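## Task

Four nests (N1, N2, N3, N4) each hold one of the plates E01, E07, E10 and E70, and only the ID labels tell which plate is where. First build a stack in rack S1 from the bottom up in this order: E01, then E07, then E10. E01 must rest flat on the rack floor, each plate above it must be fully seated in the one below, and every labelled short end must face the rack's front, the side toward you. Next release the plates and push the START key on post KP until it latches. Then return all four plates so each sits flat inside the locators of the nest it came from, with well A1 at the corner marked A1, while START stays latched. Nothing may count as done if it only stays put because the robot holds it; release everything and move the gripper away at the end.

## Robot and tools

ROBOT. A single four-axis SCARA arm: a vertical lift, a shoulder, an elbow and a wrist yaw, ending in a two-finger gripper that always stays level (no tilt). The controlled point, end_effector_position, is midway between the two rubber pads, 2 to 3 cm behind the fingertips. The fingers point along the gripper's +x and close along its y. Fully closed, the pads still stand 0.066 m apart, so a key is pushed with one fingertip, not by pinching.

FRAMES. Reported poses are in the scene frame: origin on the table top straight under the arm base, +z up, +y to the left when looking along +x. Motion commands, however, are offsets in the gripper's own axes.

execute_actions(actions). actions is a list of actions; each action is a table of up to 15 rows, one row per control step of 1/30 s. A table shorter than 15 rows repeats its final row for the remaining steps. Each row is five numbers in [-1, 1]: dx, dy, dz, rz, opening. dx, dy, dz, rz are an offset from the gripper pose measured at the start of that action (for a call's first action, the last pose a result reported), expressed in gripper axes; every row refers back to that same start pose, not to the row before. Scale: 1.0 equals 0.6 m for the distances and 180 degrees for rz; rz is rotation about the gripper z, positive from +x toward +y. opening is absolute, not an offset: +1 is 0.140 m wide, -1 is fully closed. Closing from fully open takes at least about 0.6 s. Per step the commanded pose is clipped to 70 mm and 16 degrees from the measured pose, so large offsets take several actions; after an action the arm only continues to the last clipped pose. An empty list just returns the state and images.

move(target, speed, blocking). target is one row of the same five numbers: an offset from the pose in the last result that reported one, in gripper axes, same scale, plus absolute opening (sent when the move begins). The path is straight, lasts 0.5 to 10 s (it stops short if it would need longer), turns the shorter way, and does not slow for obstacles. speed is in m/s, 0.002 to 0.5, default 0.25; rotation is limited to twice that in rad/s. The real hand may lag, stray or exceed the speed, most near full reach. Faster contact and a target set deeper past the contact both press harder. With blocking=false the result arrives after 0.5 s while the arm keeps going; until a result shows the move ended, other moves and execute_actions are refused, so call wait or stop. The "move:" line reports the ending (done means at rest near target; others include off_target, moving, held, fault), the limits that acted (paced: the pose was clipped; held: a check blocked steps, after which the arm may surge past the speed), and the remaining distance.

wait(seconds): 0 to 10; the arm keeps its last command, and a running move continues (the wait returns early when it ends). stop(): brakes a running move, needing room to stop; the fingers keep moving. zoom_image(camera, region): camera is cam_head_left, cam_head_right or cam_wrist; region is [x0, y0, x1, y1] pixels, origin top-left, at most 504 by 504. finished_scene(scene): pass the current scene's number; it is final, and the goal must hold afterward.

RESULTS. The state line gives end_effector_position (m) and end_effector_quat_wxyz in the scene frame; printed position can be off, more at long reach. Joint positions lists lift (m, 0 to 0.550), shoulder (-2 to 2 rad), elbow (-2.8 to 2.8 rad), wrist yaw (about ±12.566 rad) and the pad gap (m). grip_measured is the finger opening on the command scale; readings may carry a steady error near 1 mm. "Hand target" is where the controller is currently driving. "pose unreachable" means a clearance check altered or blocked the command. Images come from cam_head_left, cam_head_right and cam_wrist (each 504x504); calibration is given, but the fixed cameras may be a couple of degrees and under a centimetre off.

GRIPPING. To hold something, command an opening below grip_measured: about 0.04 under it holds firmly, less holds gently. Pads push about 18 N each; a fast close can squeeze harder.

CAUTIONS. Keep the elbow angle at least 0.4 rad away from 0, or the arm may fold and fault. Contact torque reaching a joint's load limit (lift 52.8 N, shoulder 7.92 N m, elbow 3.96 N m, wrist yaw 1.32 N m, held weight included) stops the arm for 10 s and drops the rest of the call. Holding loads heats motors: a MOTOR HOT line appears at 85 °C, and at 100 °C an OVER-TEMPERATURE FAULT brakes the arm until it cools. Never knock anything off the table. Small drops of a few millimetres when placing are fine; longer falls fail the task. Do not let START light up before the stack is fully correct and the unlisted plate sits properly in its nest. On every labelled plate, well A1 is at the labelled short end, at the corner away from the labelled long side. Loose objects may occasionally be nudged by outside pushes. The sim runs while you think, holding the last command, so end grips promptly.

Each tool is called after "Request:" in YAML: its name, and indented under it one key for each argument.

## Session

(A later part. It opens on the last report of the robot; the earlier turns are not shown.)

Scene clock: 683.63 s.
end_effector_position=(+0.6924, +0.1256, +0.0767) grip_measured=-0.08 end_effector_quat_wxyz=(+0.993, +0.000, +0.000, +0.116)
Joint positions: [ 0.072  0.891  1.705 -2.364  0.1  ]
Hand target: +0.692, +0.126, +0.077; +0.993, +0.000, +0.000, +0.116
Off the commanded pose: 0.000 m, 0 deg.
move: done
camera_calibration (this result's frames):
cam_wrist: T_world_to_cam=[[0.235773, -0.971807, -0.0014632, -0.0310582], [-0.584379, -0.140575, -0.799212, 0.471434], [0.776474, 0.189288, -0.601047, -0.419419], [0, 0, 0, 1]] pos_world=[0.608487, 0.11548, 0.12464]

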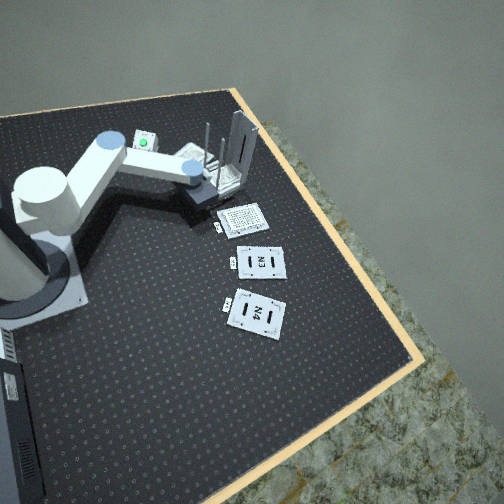

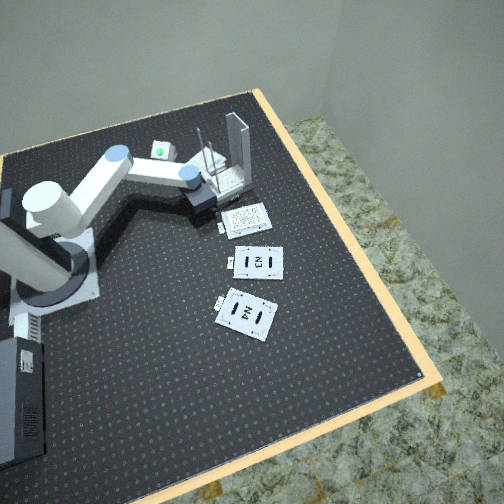

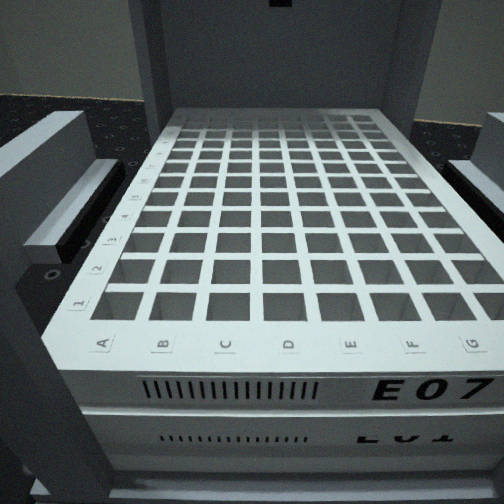

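Request:
execute_actions:
  actions:
    - [[0,0,0,0,-0.44]]
    - [[0,0,0,0,-0.46],[0,0,0,0,-0.47],[0,0,0,0,-0.48],[0,0,0,0,-0.49],[0,0,0,0,-0.50],[0,0,0,0,-0.51],[0,0,0,0,-0.52],[0,0,0,0,-0.53],[0,0,0,0,-0.54],[0,0,0,0,-0.55],[0,0,0,0,-0.56],[0,0,0,0,-0.57],[0,0,0,0,-0.58],[0,0,0,0,-0.59],[0,0,0,0,-0.60]]

Request:
move:
  target: [0, 0, 0.02, 0, -0.6]
  speed: 0.03

Scene clock: 686.93 s.
end_effector_position=(+0.6924, +0.1256, +0.0767) grip_measured=-0.56 end_effector_quat_wxyz=(+0.993, +0.000, +0.000, +0.116)
Joint positions: [ 0.072  0.891  1.705 -2.364  0.082]
Hand target: +0.692, +0.126, +0.077; +0.993, +0.000, +0.000, +0.116
Off the commanded pose: 0.000 m, 0 deg.
camera_calibration (this result's frames):
cam_wrist: T_world_to_cam=[[0.23576, -0.97181, -0.0014632, -0.0310506], [-0.584381, -0.140567, -0.799212, 0.471434], [0.776477, 0.189277, -0.601047, -0.419419], [0, 0, 0, 1]] pos_world=[0.608487, 0.115479, 0.12464]

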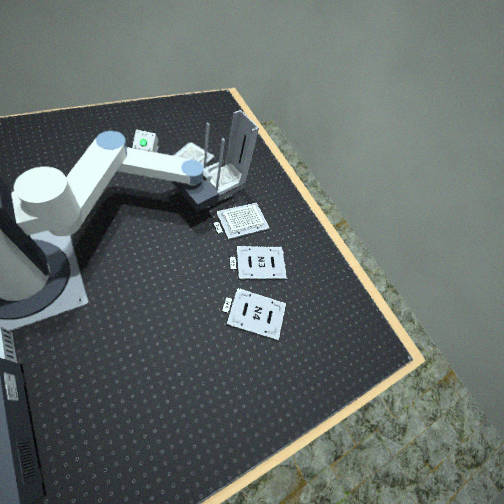

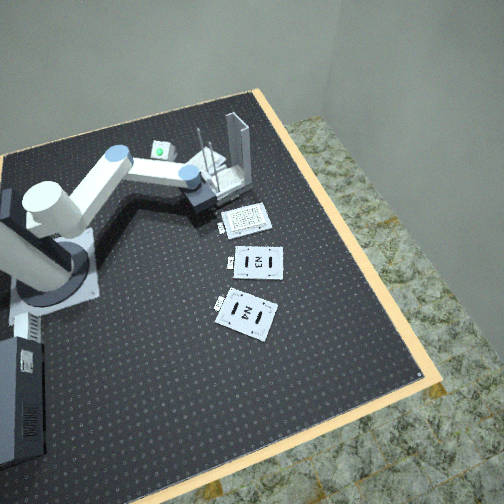

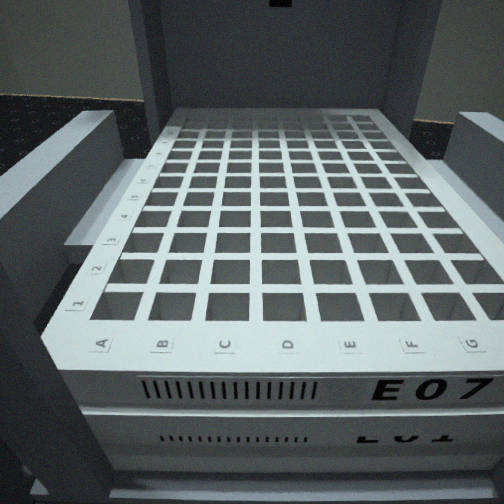

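Scene clock: 687.63 s.
end_effector_position=(+0.6924, +0.1256, +0.0888) grip_measured=-0.56 end_effector_quat_wxyz=(+0.993, +0.000, +0.000, +0.116)
Joint positions: [ 0.084  0.891  1.705 -2.364  0.082]
Hand target: +0.692, +0.126, +0.089; +0.993, +0.000, +0.000, +0.116
Off the commanded pose: 0.000 m, 0 deg.
move: done
camera_calibration (this result's frames):
cam_wrist: T_world_to_cam=[[0.23576, -0.97181, -0.0014632, -0.0310329], [-0.584381, -0.140567, -0.799212, 0.481062], [0.776477, 0.189277, -0.601047, -0.412179], [0, 0, 0, 1]] pos_world=[0.608487, 0.115479, 0.136686]

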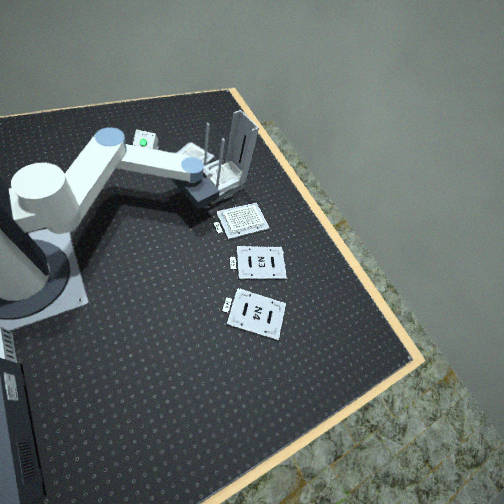

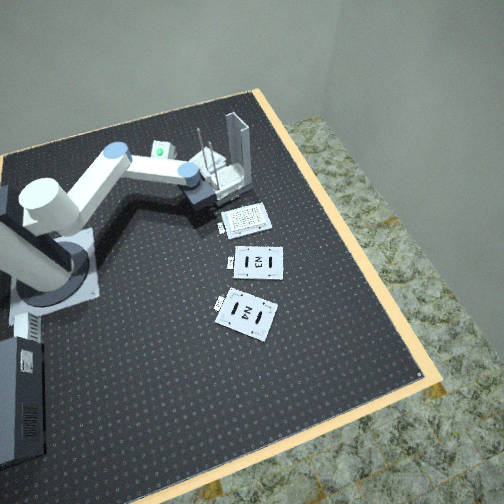

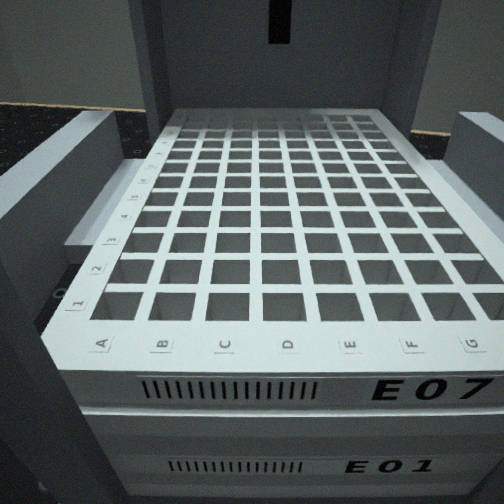

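Request:
move:
  target: [0, 0, 0.3937, 0, -0.6]
  speed: 0.2

Request:
move:
  target: [-0.05645, -0.27095, 0, -0.0945, -0.6]
  speed: 0.2

Scene clock: 692.70 s.
end_effector_position=(+0.6924, +0.1256, +0.3251) grip_measured=-0.56 end_effector_quat_wxyz=(+0.993, +0.000, +0.000, +0.116)
Joint positions: [ 0.32   0.891  1.705 -2.364  0.082]
Hand target: +0.692, +0.126, +0.325; +0.993, +0.000, +0.000, +0.116
Off the commanded pose: 0.000 m, 0 deg.
move: done
camera_calibration (this result's frames):
cam_wrist: T_world_to_cam=[[0.235821, -0.971795, -0.0014632, -0.0307094], [-0.584372, -0.140603, -0.799212, 0.669892], [0.776465, 0.189326, -0.601047, -0.270176], [0, 0, 0, 1]] pos_world=[0.60849, 0.115497, 0.372952]

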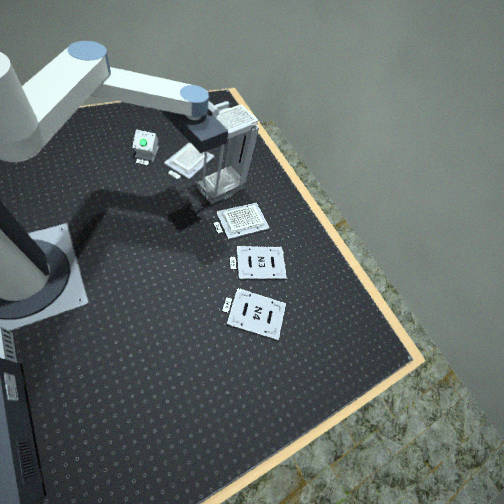

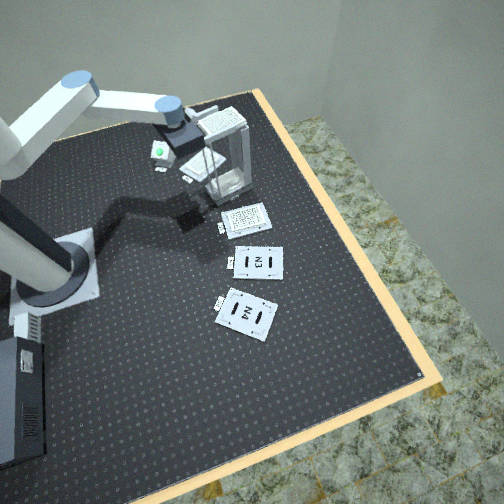

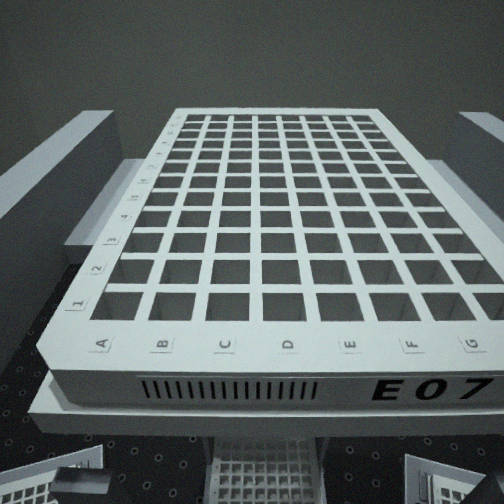

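Scene clock: 693.87 s.
end_effector_position=(+0.6970, -0.0405, +0.3251) grip_measured=-0.56 end_effector_quat_wxyz=(+0.999, +0.000, +0.000, -0.032)
Joint positions: [ 0.32   0.591  1.653 -2.309  0.082]
Hand target: +0.697, -0.040, +0.325; +0.999, +0.000, +0.000, -0.032
Off the commanded pose: 0.000 m, 0 deg.
move: done
camera_calibration (this result's frames):
cam_wrist: T_world_to_cam=[[-0.0592785, -0.99824, -0.0014632, 0.011364], [-0.599921, 0.0367966, -0.799212, 0.667208], [0.79786, -0.0464983, -0.601047, -0.26671], [0, 0, 0, 1]] pos_world=[0.613744, -0.0256086, 0.372952]

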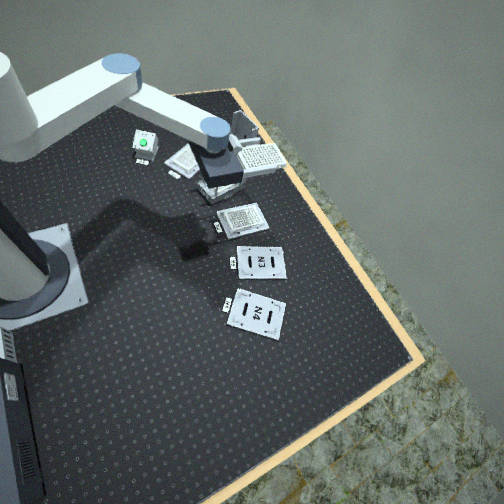

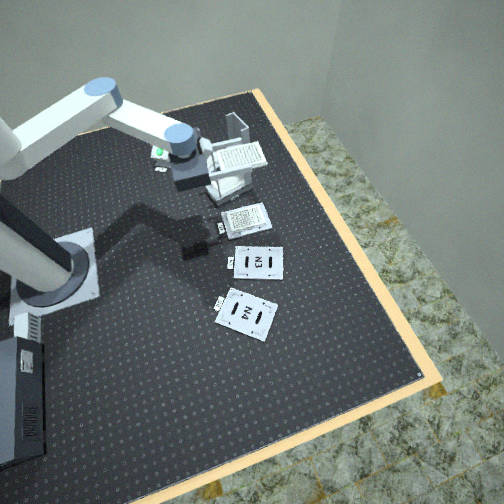

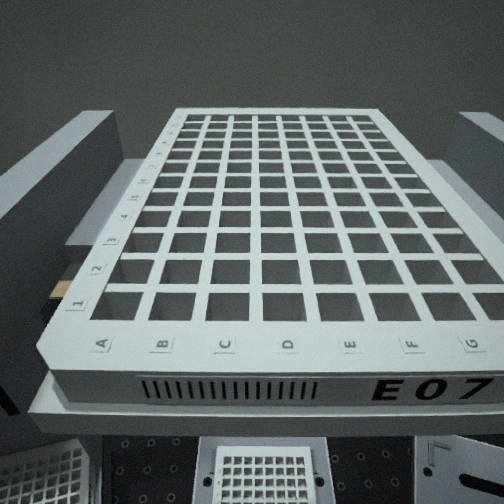

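Request:
move:
  target: [-0.1525, -0.56056, -0.45017, -0.21031, -0.6]
  speed: 0.25

Scene clock: 699.10 s.
end_effector_position=(+0.5840, -0.3703, +0.0549) grip_measured=-0.56 end_effector_quat_wxyz=(+0.935, +0.000, +0.000, -0.355)
Joint positions: [ 0.05  -0.139  1.823 -2.409  0.082]
Hand target: +0.584, -0.370, +0.055; +0.935, +0.000, +0.000, -0.355
Off the commanded pose: 0.000 m, 0 deg.
move: done
camera_calibration (this result's frames):
cam_wrist: T_world_to_cam=[[-0.659488, -0.751714, -0.0014632, 0.116862], [-0.451045, 0.397263, -0.799212, 0.442166], [0.60136, -0.526411, -0.601047, -0.417233], [0, 0, 0, 1]] pos_world=[0.527413, -0.307446, 0.102779]

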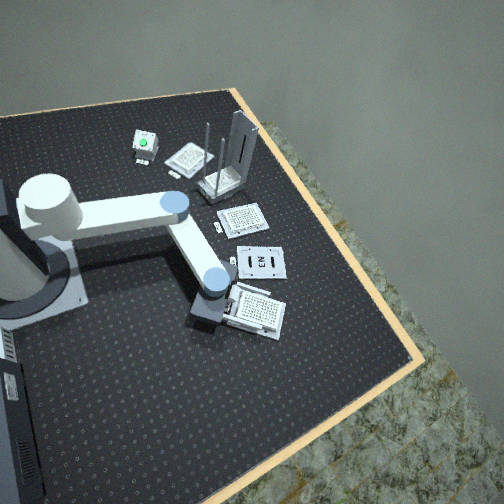

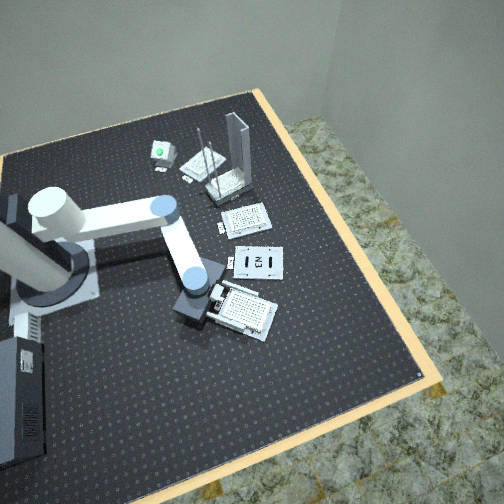

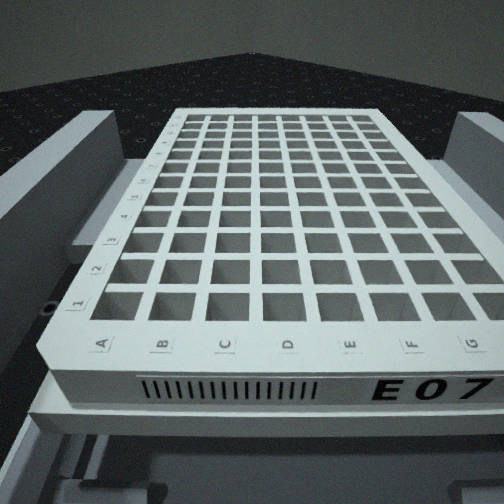

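Request:
move:
  target: [0, 0, -0.0248, 0, -0.6]
  speed: 0.04

Scene clock: 702.80 s.
end_effector_position=(+0.5840, -0.3703, +0.0399) grip_measured=-0.56 end_effector_quat_wxyz=(+0.935, +0.000, +0.000, -0.355)
Joint positions: [ 0.035 -0.139  1.823 -2.409  0.082]
Hand target: +0.584, -0.370, +0.040; +0.935, +0.000, +0.000, -0.355
Off the commanded pose: 0.000 m, 0 deg.
move: done
camera_calibration (this result's frames):
cam_wrist: T_world_to_cam=[[-0.659452, -0.751745, -0.0014632, 0.116832], [-0.451064, 0.397242, -0.799212, 0.430221], [0.601385, -0.526382, -0.601047, -0.426225], [0, 0, 0, 1]] pos_world=[0.527428, -0.307431, 0.0878269]

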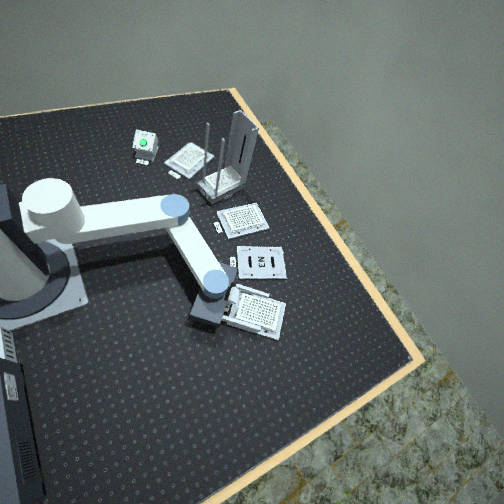

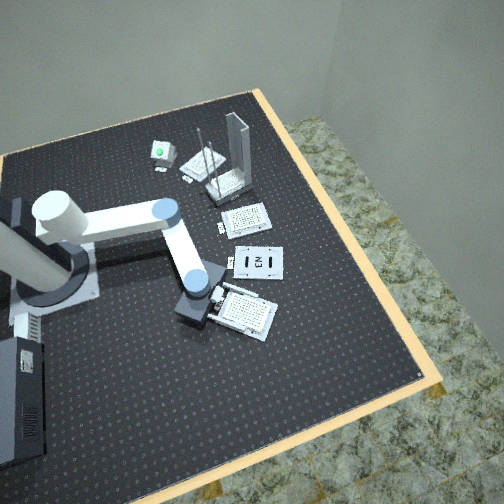

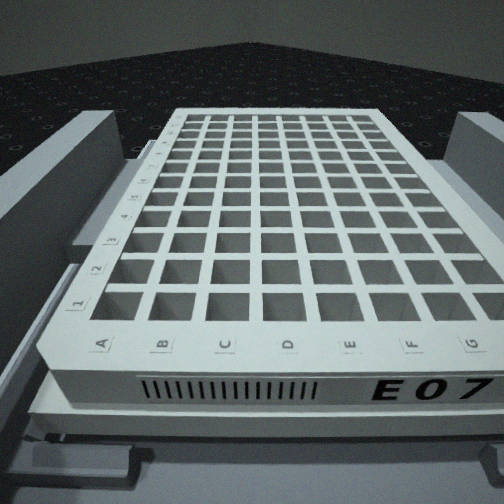

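Request:
zoom_image:
  camera: "cam_wrist"
  region: [0, 384, 160, 504]

Request:
zoom_image:
  camera: "cam_wrist"
  region: [100, 90, 220, 180]

Region (0, 384, 160, 504) of cam_wrist's 504x504 image, scaled by 3.150, with more detail than that image has; it fills the top 378 rows of this view, and the rest is white.

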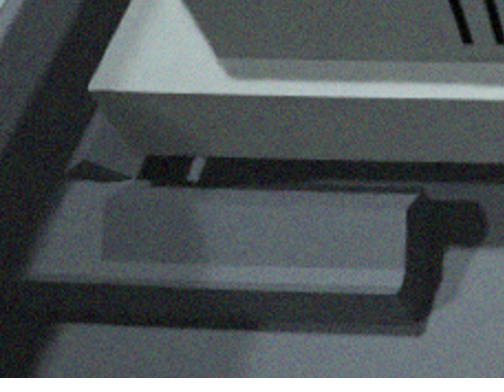

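Region (100, 90, 220, 180) of cam_wrist's 504x504 image, scaled by 4.200, with more detail than that image has; it fills the top 378 rows of this view, and the rest is white.

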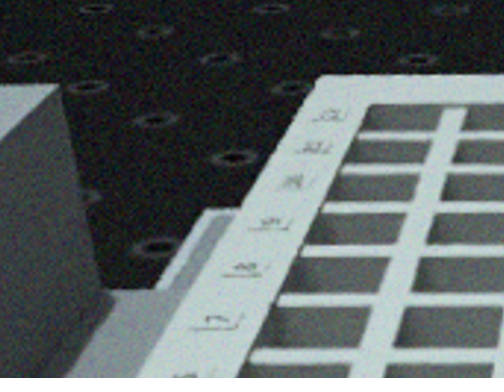

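Request:
move:
  target: [0.001, 0, 0, 0, -0.6]
  speed: 0.01

Request:
move:
  target: [0, 0, -0.0093, 0, -0.6]
  speed: 0.02

Scene clock: 713.77 s.
end_effector_position=(+0.5844, -0.3706, +0.0399) grip_measured=-0.56 end_effector_quat_wxyz=(+0.935, +0.000, +0.000, -0.355)
Joint positions: [ 0.035 -0.141  1.826 -2.411  0.082]
Hand target: +0.584, -0.371, +0.040; +0.935, +0.000, +0.000, -0.355
Off the commanded pose: 0.000 m, 0 deg.
move: done
camera_calibration (this result's frames):
cam_wrist: T_world_to_cam=[[-0.659251, -0.751922, -0.0014632, 0.116714], [-0.451171, 0.397121, -0.799212, 0.430581], [0.601526, -0.526221, -0.601047, -0.426705], [0, 0, 0, 1]] pos_world=[0.527884, -0.307774, 0.0878265]

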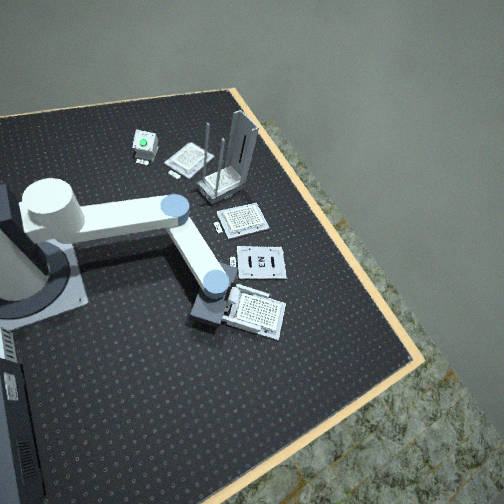

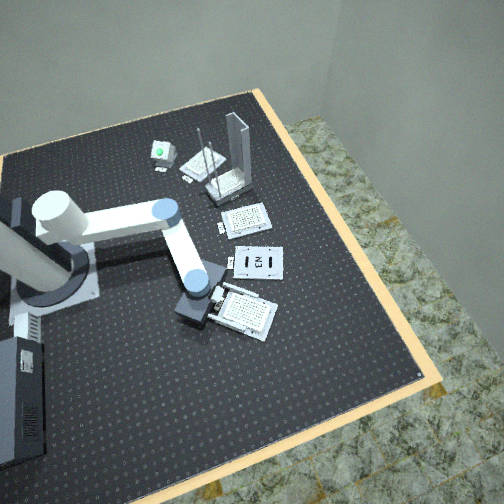

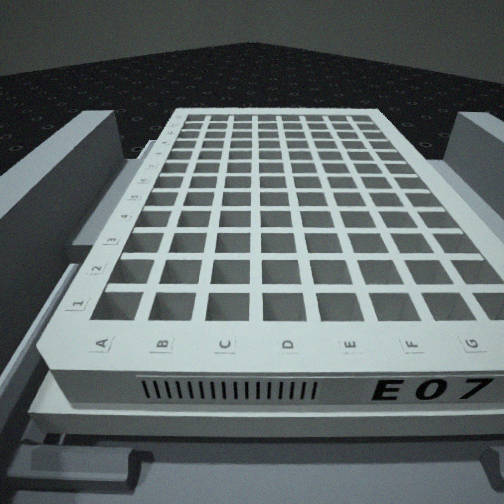

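Scene clock: 714.47 s.
end_effector_position=(+0.5841, -0.3707, +0.0344) grip_measured=-0.56 end_effector_quat_wxyz=(+0.935, +0.000, +0.000, -0.355)
Joint positions: [ 0.029 -0.141  1.825 -2.41   0.082]
Hand target: +0.584, -0.371, +0.034; +0.935, +0.000, +0.000, -0.355
Off the commanded pose: 0.000 m, 0 deg.
move: done
camera_calibration (this result's frames):
cam_wrist: T_world_to_cam=[[-0.65979, -0.751449, -0.0014632, 0.116889], [-0.450886, 0.397444, -0.799212, 0.425974], [0.601149, -0.526652, -0.601047, -0.429779], [0, 0, 0, 1]] pos_world=[0.527548, -0.307809, 0.0822975]

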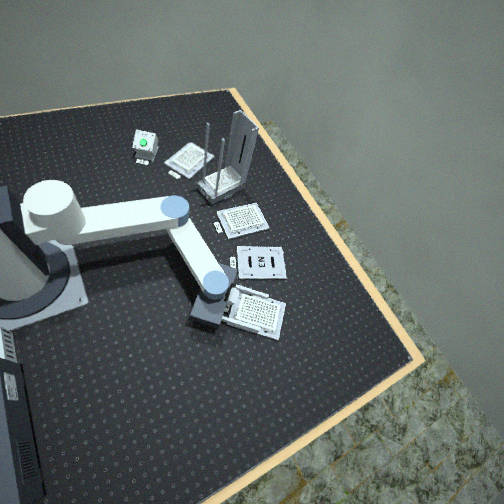

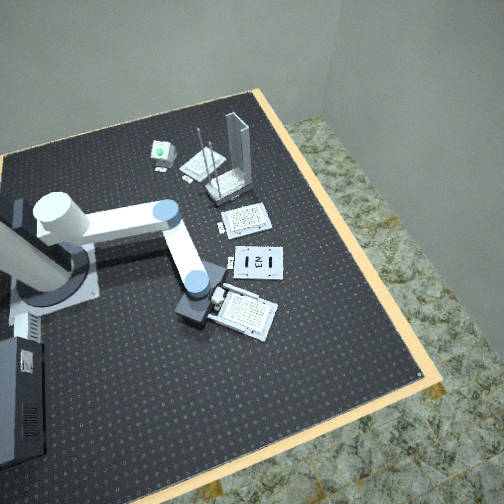

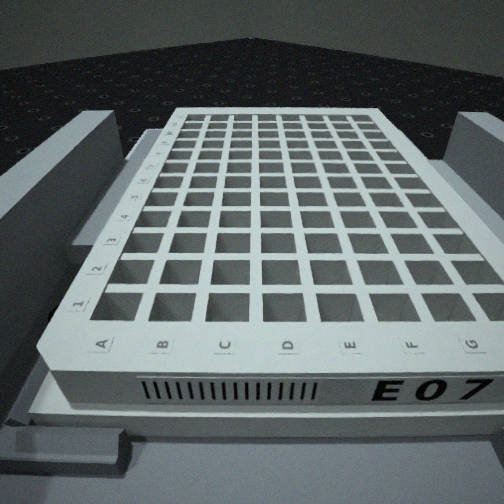

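Request:
execute_actions:
  actions:
    - [[0,0,0,0,-0.08]]

Request:
move:
  target: [-0.2, 0, 0.049, 0, -0.08]
  speed: 0.15

Scene clock: 717.57 s.
end_effector_position=(+0.5840, -0.3707, +0.0344) grip_measured=-0.08 end_effector_quat_wxyz=(+0.935, +0.000, +0.000, -0.355)
Joint positions: [ 0.029 -0.141  1.825 -2.41   0.1  ]
Hand target: +0.584, -0.371, +0.034; +0.935, +0.000, +0.000, -0.355
Off the commanded pose: 0.000 m, 0 deg.
camera_calibration (this result's frames):
cam_wrist: T_world_to_cam=[[-0.659899, -0.751353, -0.0014632, 0.116946], [-0.450828, 0.39751, -0.799212, 0.425947], [0.601072, -0.52674, -0.601047, -0.429743], [0, 0, 0, 1]] pos_world=[0.527508, -0.307813, 0.0822975]

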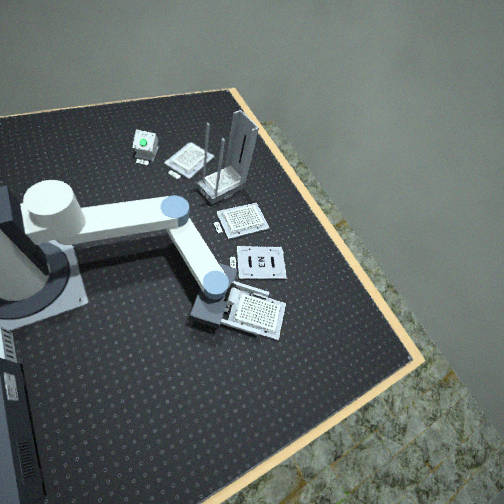

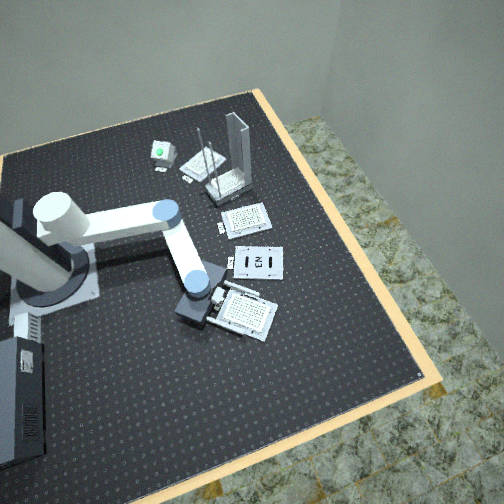

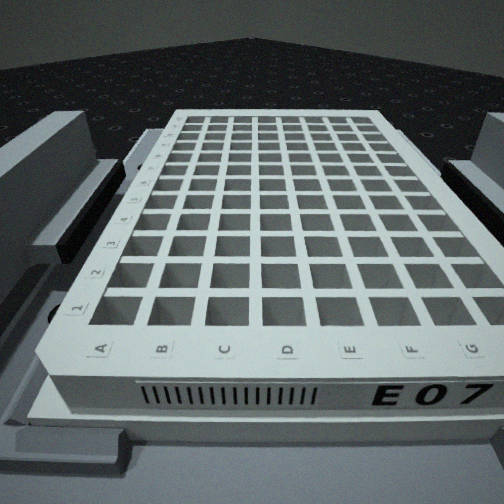

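Scene clock: 718.73 s.
end_effector_position=(+0.4942, -0.2910, +0.0639) grip_measured=-0.08 end_effector_quat_wxyz=(+0.935, +0.000, +0.000, -0.355)
Joint positions: [ 0.059  0.12   1.183 -2.03   0.1  ]
Hand target: +0.494, -0.291, +0.064; +0.935, +0.000, +0.000, -0.355
Off the commanded pose: 0.000 m, 0 deg.
move: done
camera_calibration (this result's frames):
cam_wrist: T_world_to_cam=[[-0.660199, -0.751089, -0.0014632, 0.117761], [-0.450669, 0.39769, -0.799212, 0.377287], [0.600862, -0.52698, -0.601047, -0.316033], [0, 0, 0, 1]] pos_world=[0.43767, -0.228137, 0.111754]

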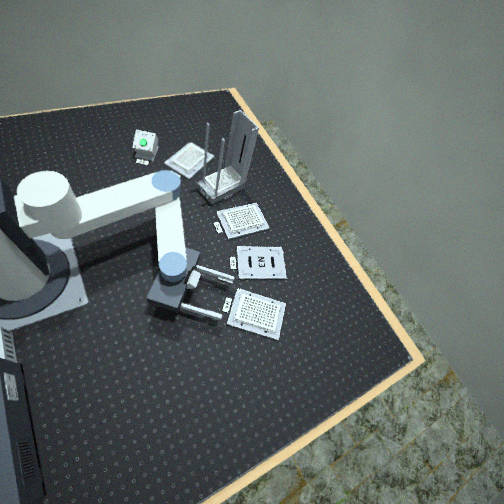

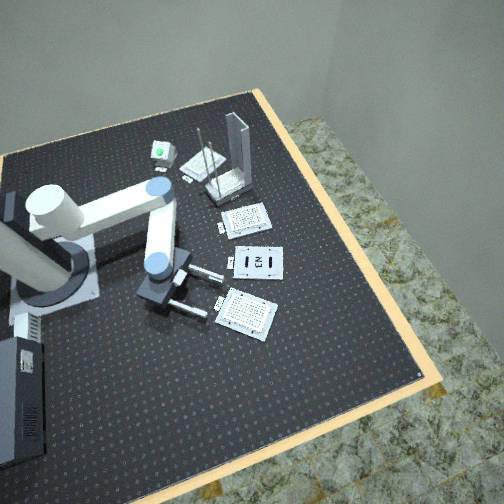

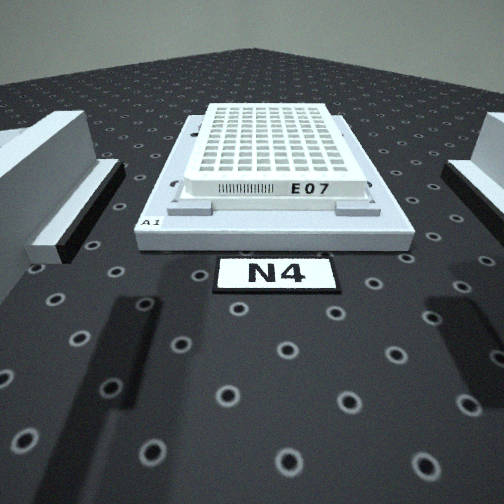

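Request:
zoom_image:
  camera: "cam_wrist"
  region: [130, 90, 420, 260]

Request:
zoom_image:
  camera: "cam_head_right"
  region: [200, 270, 300, 350]

Region (130, 90, 420, 260) of cam_wrist's 504x504 image, scaled by 1.738, with more detail than that image has; it fills the top 295 rows of this view, and the rest is white.

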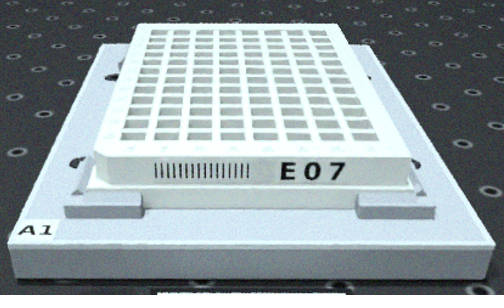

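Region (200, 270, 300, 350) of cam_head_right's 504x504 image, scaled by 5.040, with more detail than that image has; it fills the top 403 rows of this view, and the rest is white.

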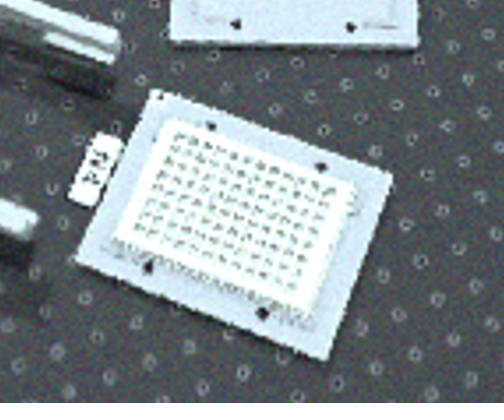

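Request:
move:
  target: [-0.3243, 0.5814, -0.00033, 0.30517, -0.08]
  speed: 0.25

Scene clock: 728.43 s.
end_effector_position=(+0.5802, +0.0990, +0.0637) grip_measured=-0.08 end_effector_quat_wxyz=(+0.993, +0.000, +0.000, +0.116)
Joint positions: [ 0.059  1.134  1.115 -2.016  0.1  ]
Hand target: +0.580, +0.099, +0.064; +0.993, +0.000, +0.000, +0.116
Off the commanded pose: 0.000 m, 0 deg.
move: done
camera_calibration (this result's frames):
cam_wrist: T_world_to_cam=[[0.236059, -0.971738, -0.0014632, -0.0306156], [-0.584337, -0.140747, -0.799212, 0.391725], [0.776419, 0.189517, -0.601047, -0.335107], [0, 0, 0, 1]] pos_world=[0.49631, 0.0888921, 0.111611]

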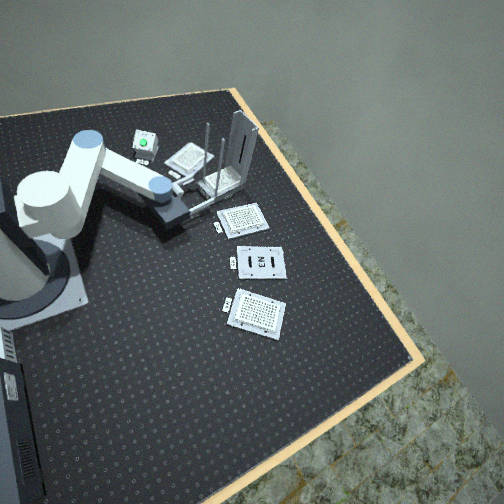

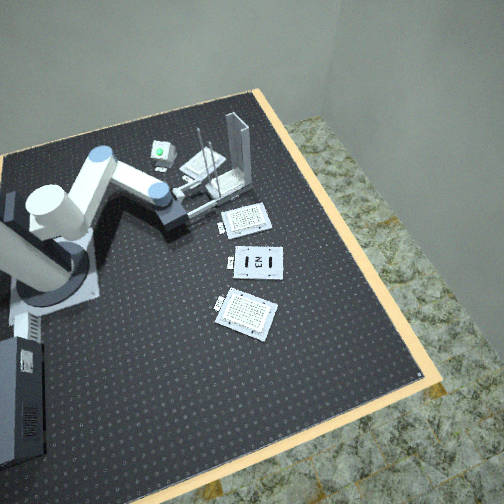

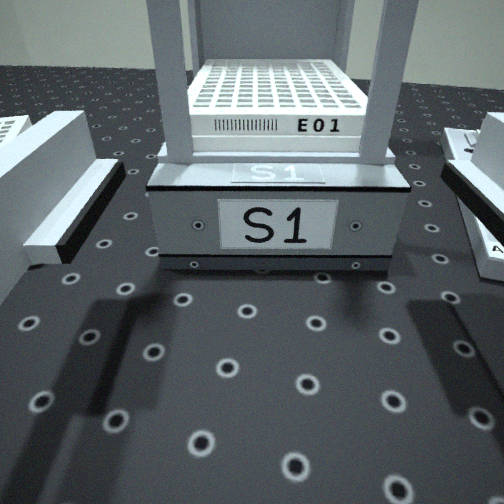

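Request:
move:
  target: [0.19214, -0.00017, 0, -0.0002, -0.08]
  speed: 0.1

Scene clock: 732.17 s.
end_effector_position=(+0.6925, +0.1256, +0.0637) grip_measured=-0.08 end_effector_quat_wxyz=(+0.993, +0.000, +0.000, +0.116)
Joint positions: [ 0.059  0.891  1.705 -2.364  0.1  ]
Hand target: +0.692, +0.126, +0.064; +0.993, +0.000, +0.000, +0.116
Off the commanded pose: 0.000 m, 0 deg.
move: done
camera_calibration (this result's frames):
cam_wrist: T_world_to_cam=[[0.235726, -0.971818, -0.0014632, -0.0310287], [-0.584386, -0.140546, -0.799212, 0.461052], [0.776484, 0.18925, -0.601047, -0.427291], [0, 0, 0, 1]] pos_world=[0.608531, 0.11551, 0.111611]

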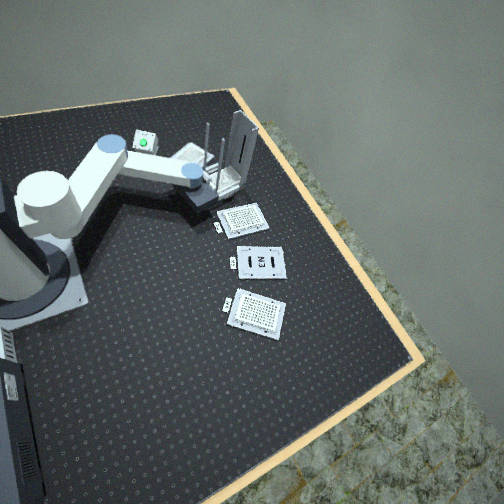

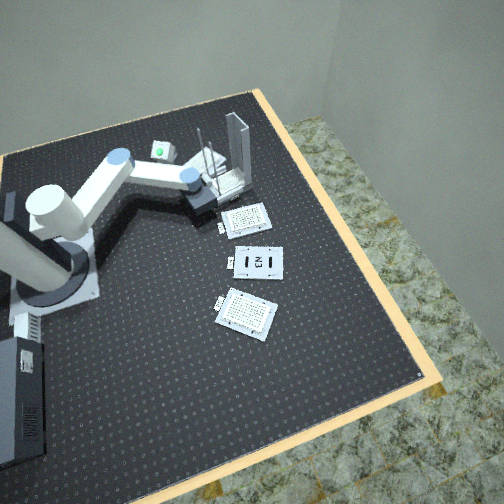

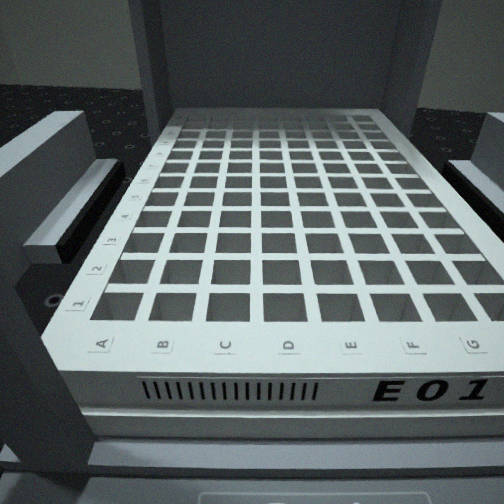

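Request:
execute_actions:
  actions:
    - [[0,0,0,0,-0.44]]
    - [[0,0,0,0,-0.46],[0,0,0,0,-0.47],[0,0,0,0,-0.48],[0,0,0,0,-0.49],[0,0,0,0,-0.50],[0,0,0,0,-0.51],[0,0,0,0,-0.52],[0,0,0,0,-0.53],[0,0,0,0,-0.54],[0,0,0,0,-0.55],[0,0,0,0,-0.56],[0,0,0,0,-0.57],[0,0,0,0,-0.58],[0,0,0,0,-0.59],[0,0,0,0,-0.60]]

Request:
move:
  target: [0, 0, 0.4355, 0, -0.6]
  speed: 0.15

Scene clock: 736.57 s.
end_effector_position=(+0.6925, +0.1256, +0.0637) grip_measured=-0.56 end_effector_quat_wxyz=(+0.993, +0.000, +0.000, +0.116)
Joint positions: [ 0.059  0.891  1.705 -2.364  0.082]
Hand target: +0.692, +0.126, +0.064; +0.993, +0.000, +0.000, +0.116
Off the commanded pose: 0.000 m, 0 deg.
camera_calibration (this result's frames):
cam_wrist: T_world_to_cam=[[0.235721, -0.97182, -0.0014632, -0.031026], [-0.584386, -0.140543, -0.799212, 0.461052], [0.776485, 0.189246, -0.601047, -0.427291], [0, 0, 0, 1]] pos_world=[0.608531, 0.115509, 0.111611]

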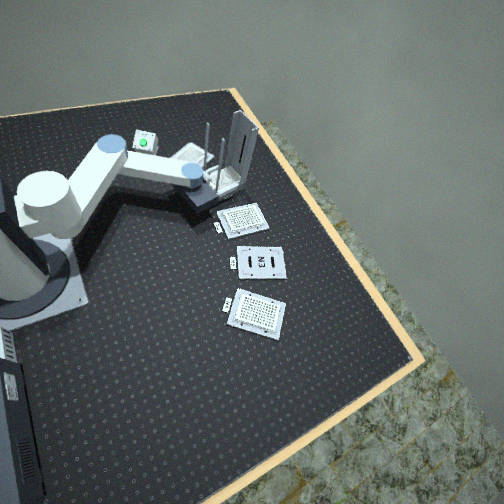

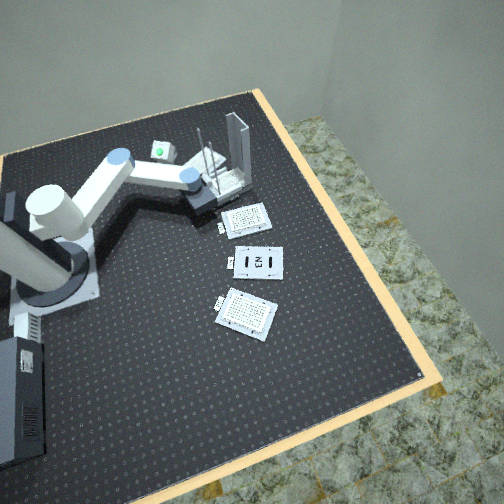

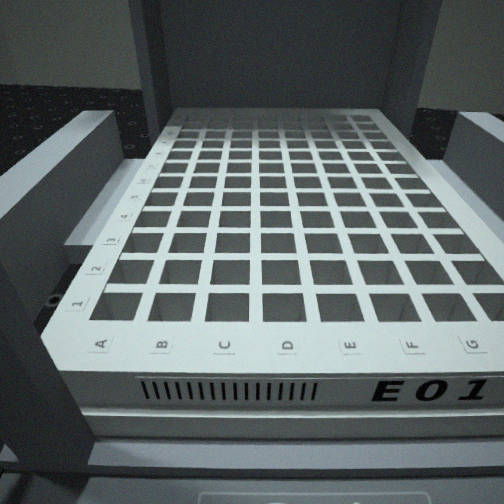

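Scene clock: 738.67 s.
end_effector_position=(+0.6925, +0.1257, +0.3251) grip_measured=-0.56 end_effector_quat_wxyz=(+0.993, +0.000, +0.000, +0.116)
Joint positions: [ 0.32   0.891  1.706 -2.364  0.082]
Hand target: +0.692, +0.126, +0.325; +0.993, +0.000, +0.000, +0.116
Off the commanded pose: 0.000 m, 0 deg.
move: done
camera_calibration (this result's frames):
cam_wrist: T_world_to_cam=[[0.235781, -0.971805, -0.0014632, -0.0306675], [-0.584378, -0.140579, -0.799212, 0.669928], [0.776473, 0.189294, -0.601047, -0.270215], [0, 0, 0, 1]] pos_world=[0.608536, 0.115525, 0.372958]

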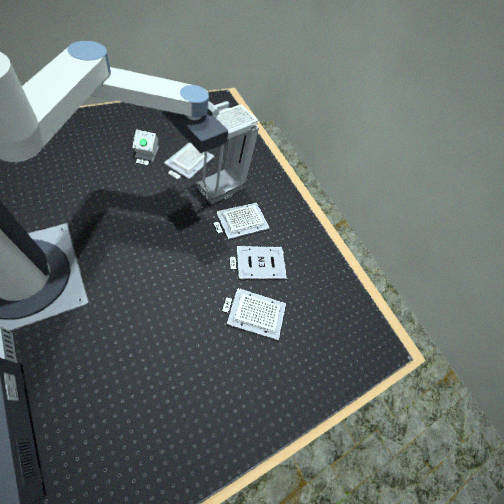

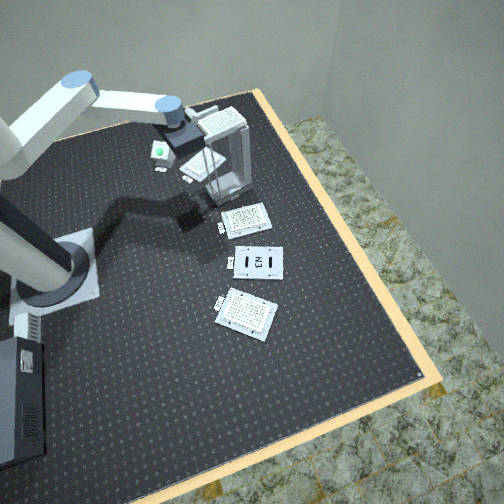

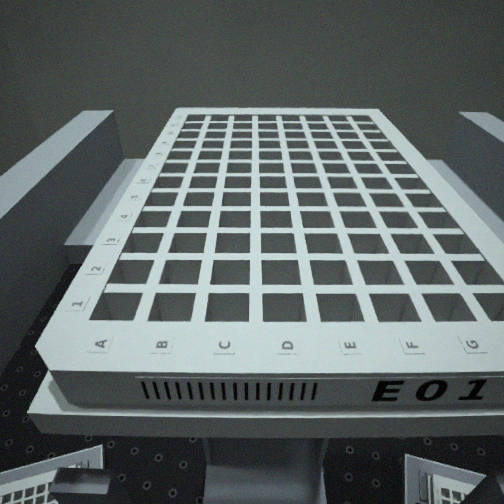

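Request:
move:
  target: [-0.05645, -0.27095, 0, -0.0945, -0.6]
  speed: 0.2

Scene clock: 740.80 s.
end_effector_position=(+0.6970, -0.0405, +0.3251) grip_measured=-0.56 end_effector_quat_wxyz=(+0.999, +0.000, +0.000, -0.032)
Joint positions: [ 0.32   0.591  1.654 -2.31   0.082]
Hand target: +0.697, -0.040, +0.325; +0.999, +0.000, +0.000, -0.032
Off the commanded pose: 0.000 m, 0 deg.
move: done
camera_calibration (this result's frames):
cam_wrist: T_world_to_cam=[[-0.0593161, -0.998238, -0.0014632, 0.0114176], [-0.59992, 0.0368192, -0.799212, 0.667234], [0.797858, -0.0465284, -0.601047, -0.266738], [0, 0, 0, 1]] pos_world=[0.613783, -0.0255804, 0.372956]

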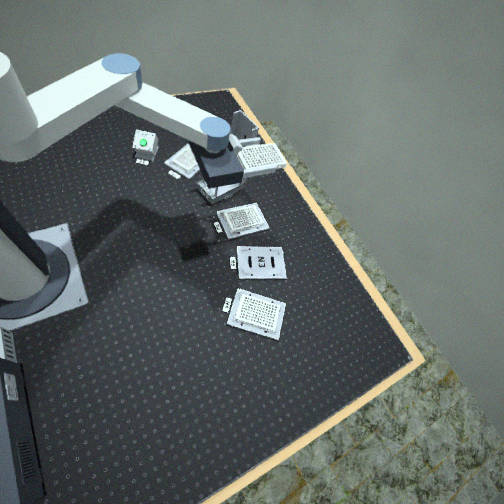

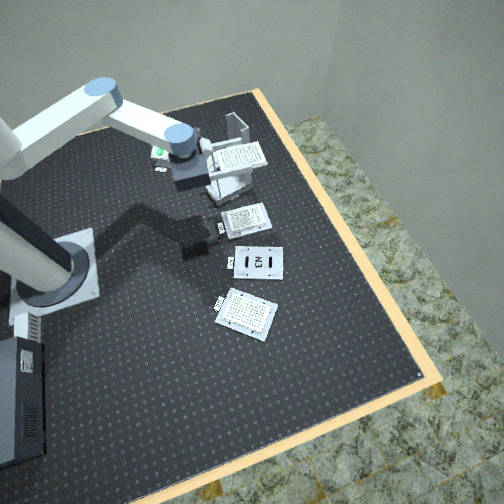

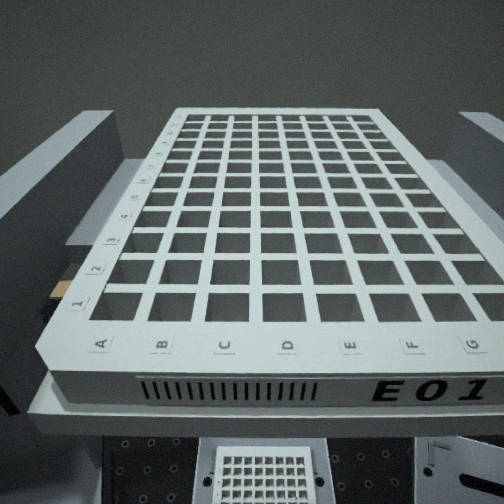

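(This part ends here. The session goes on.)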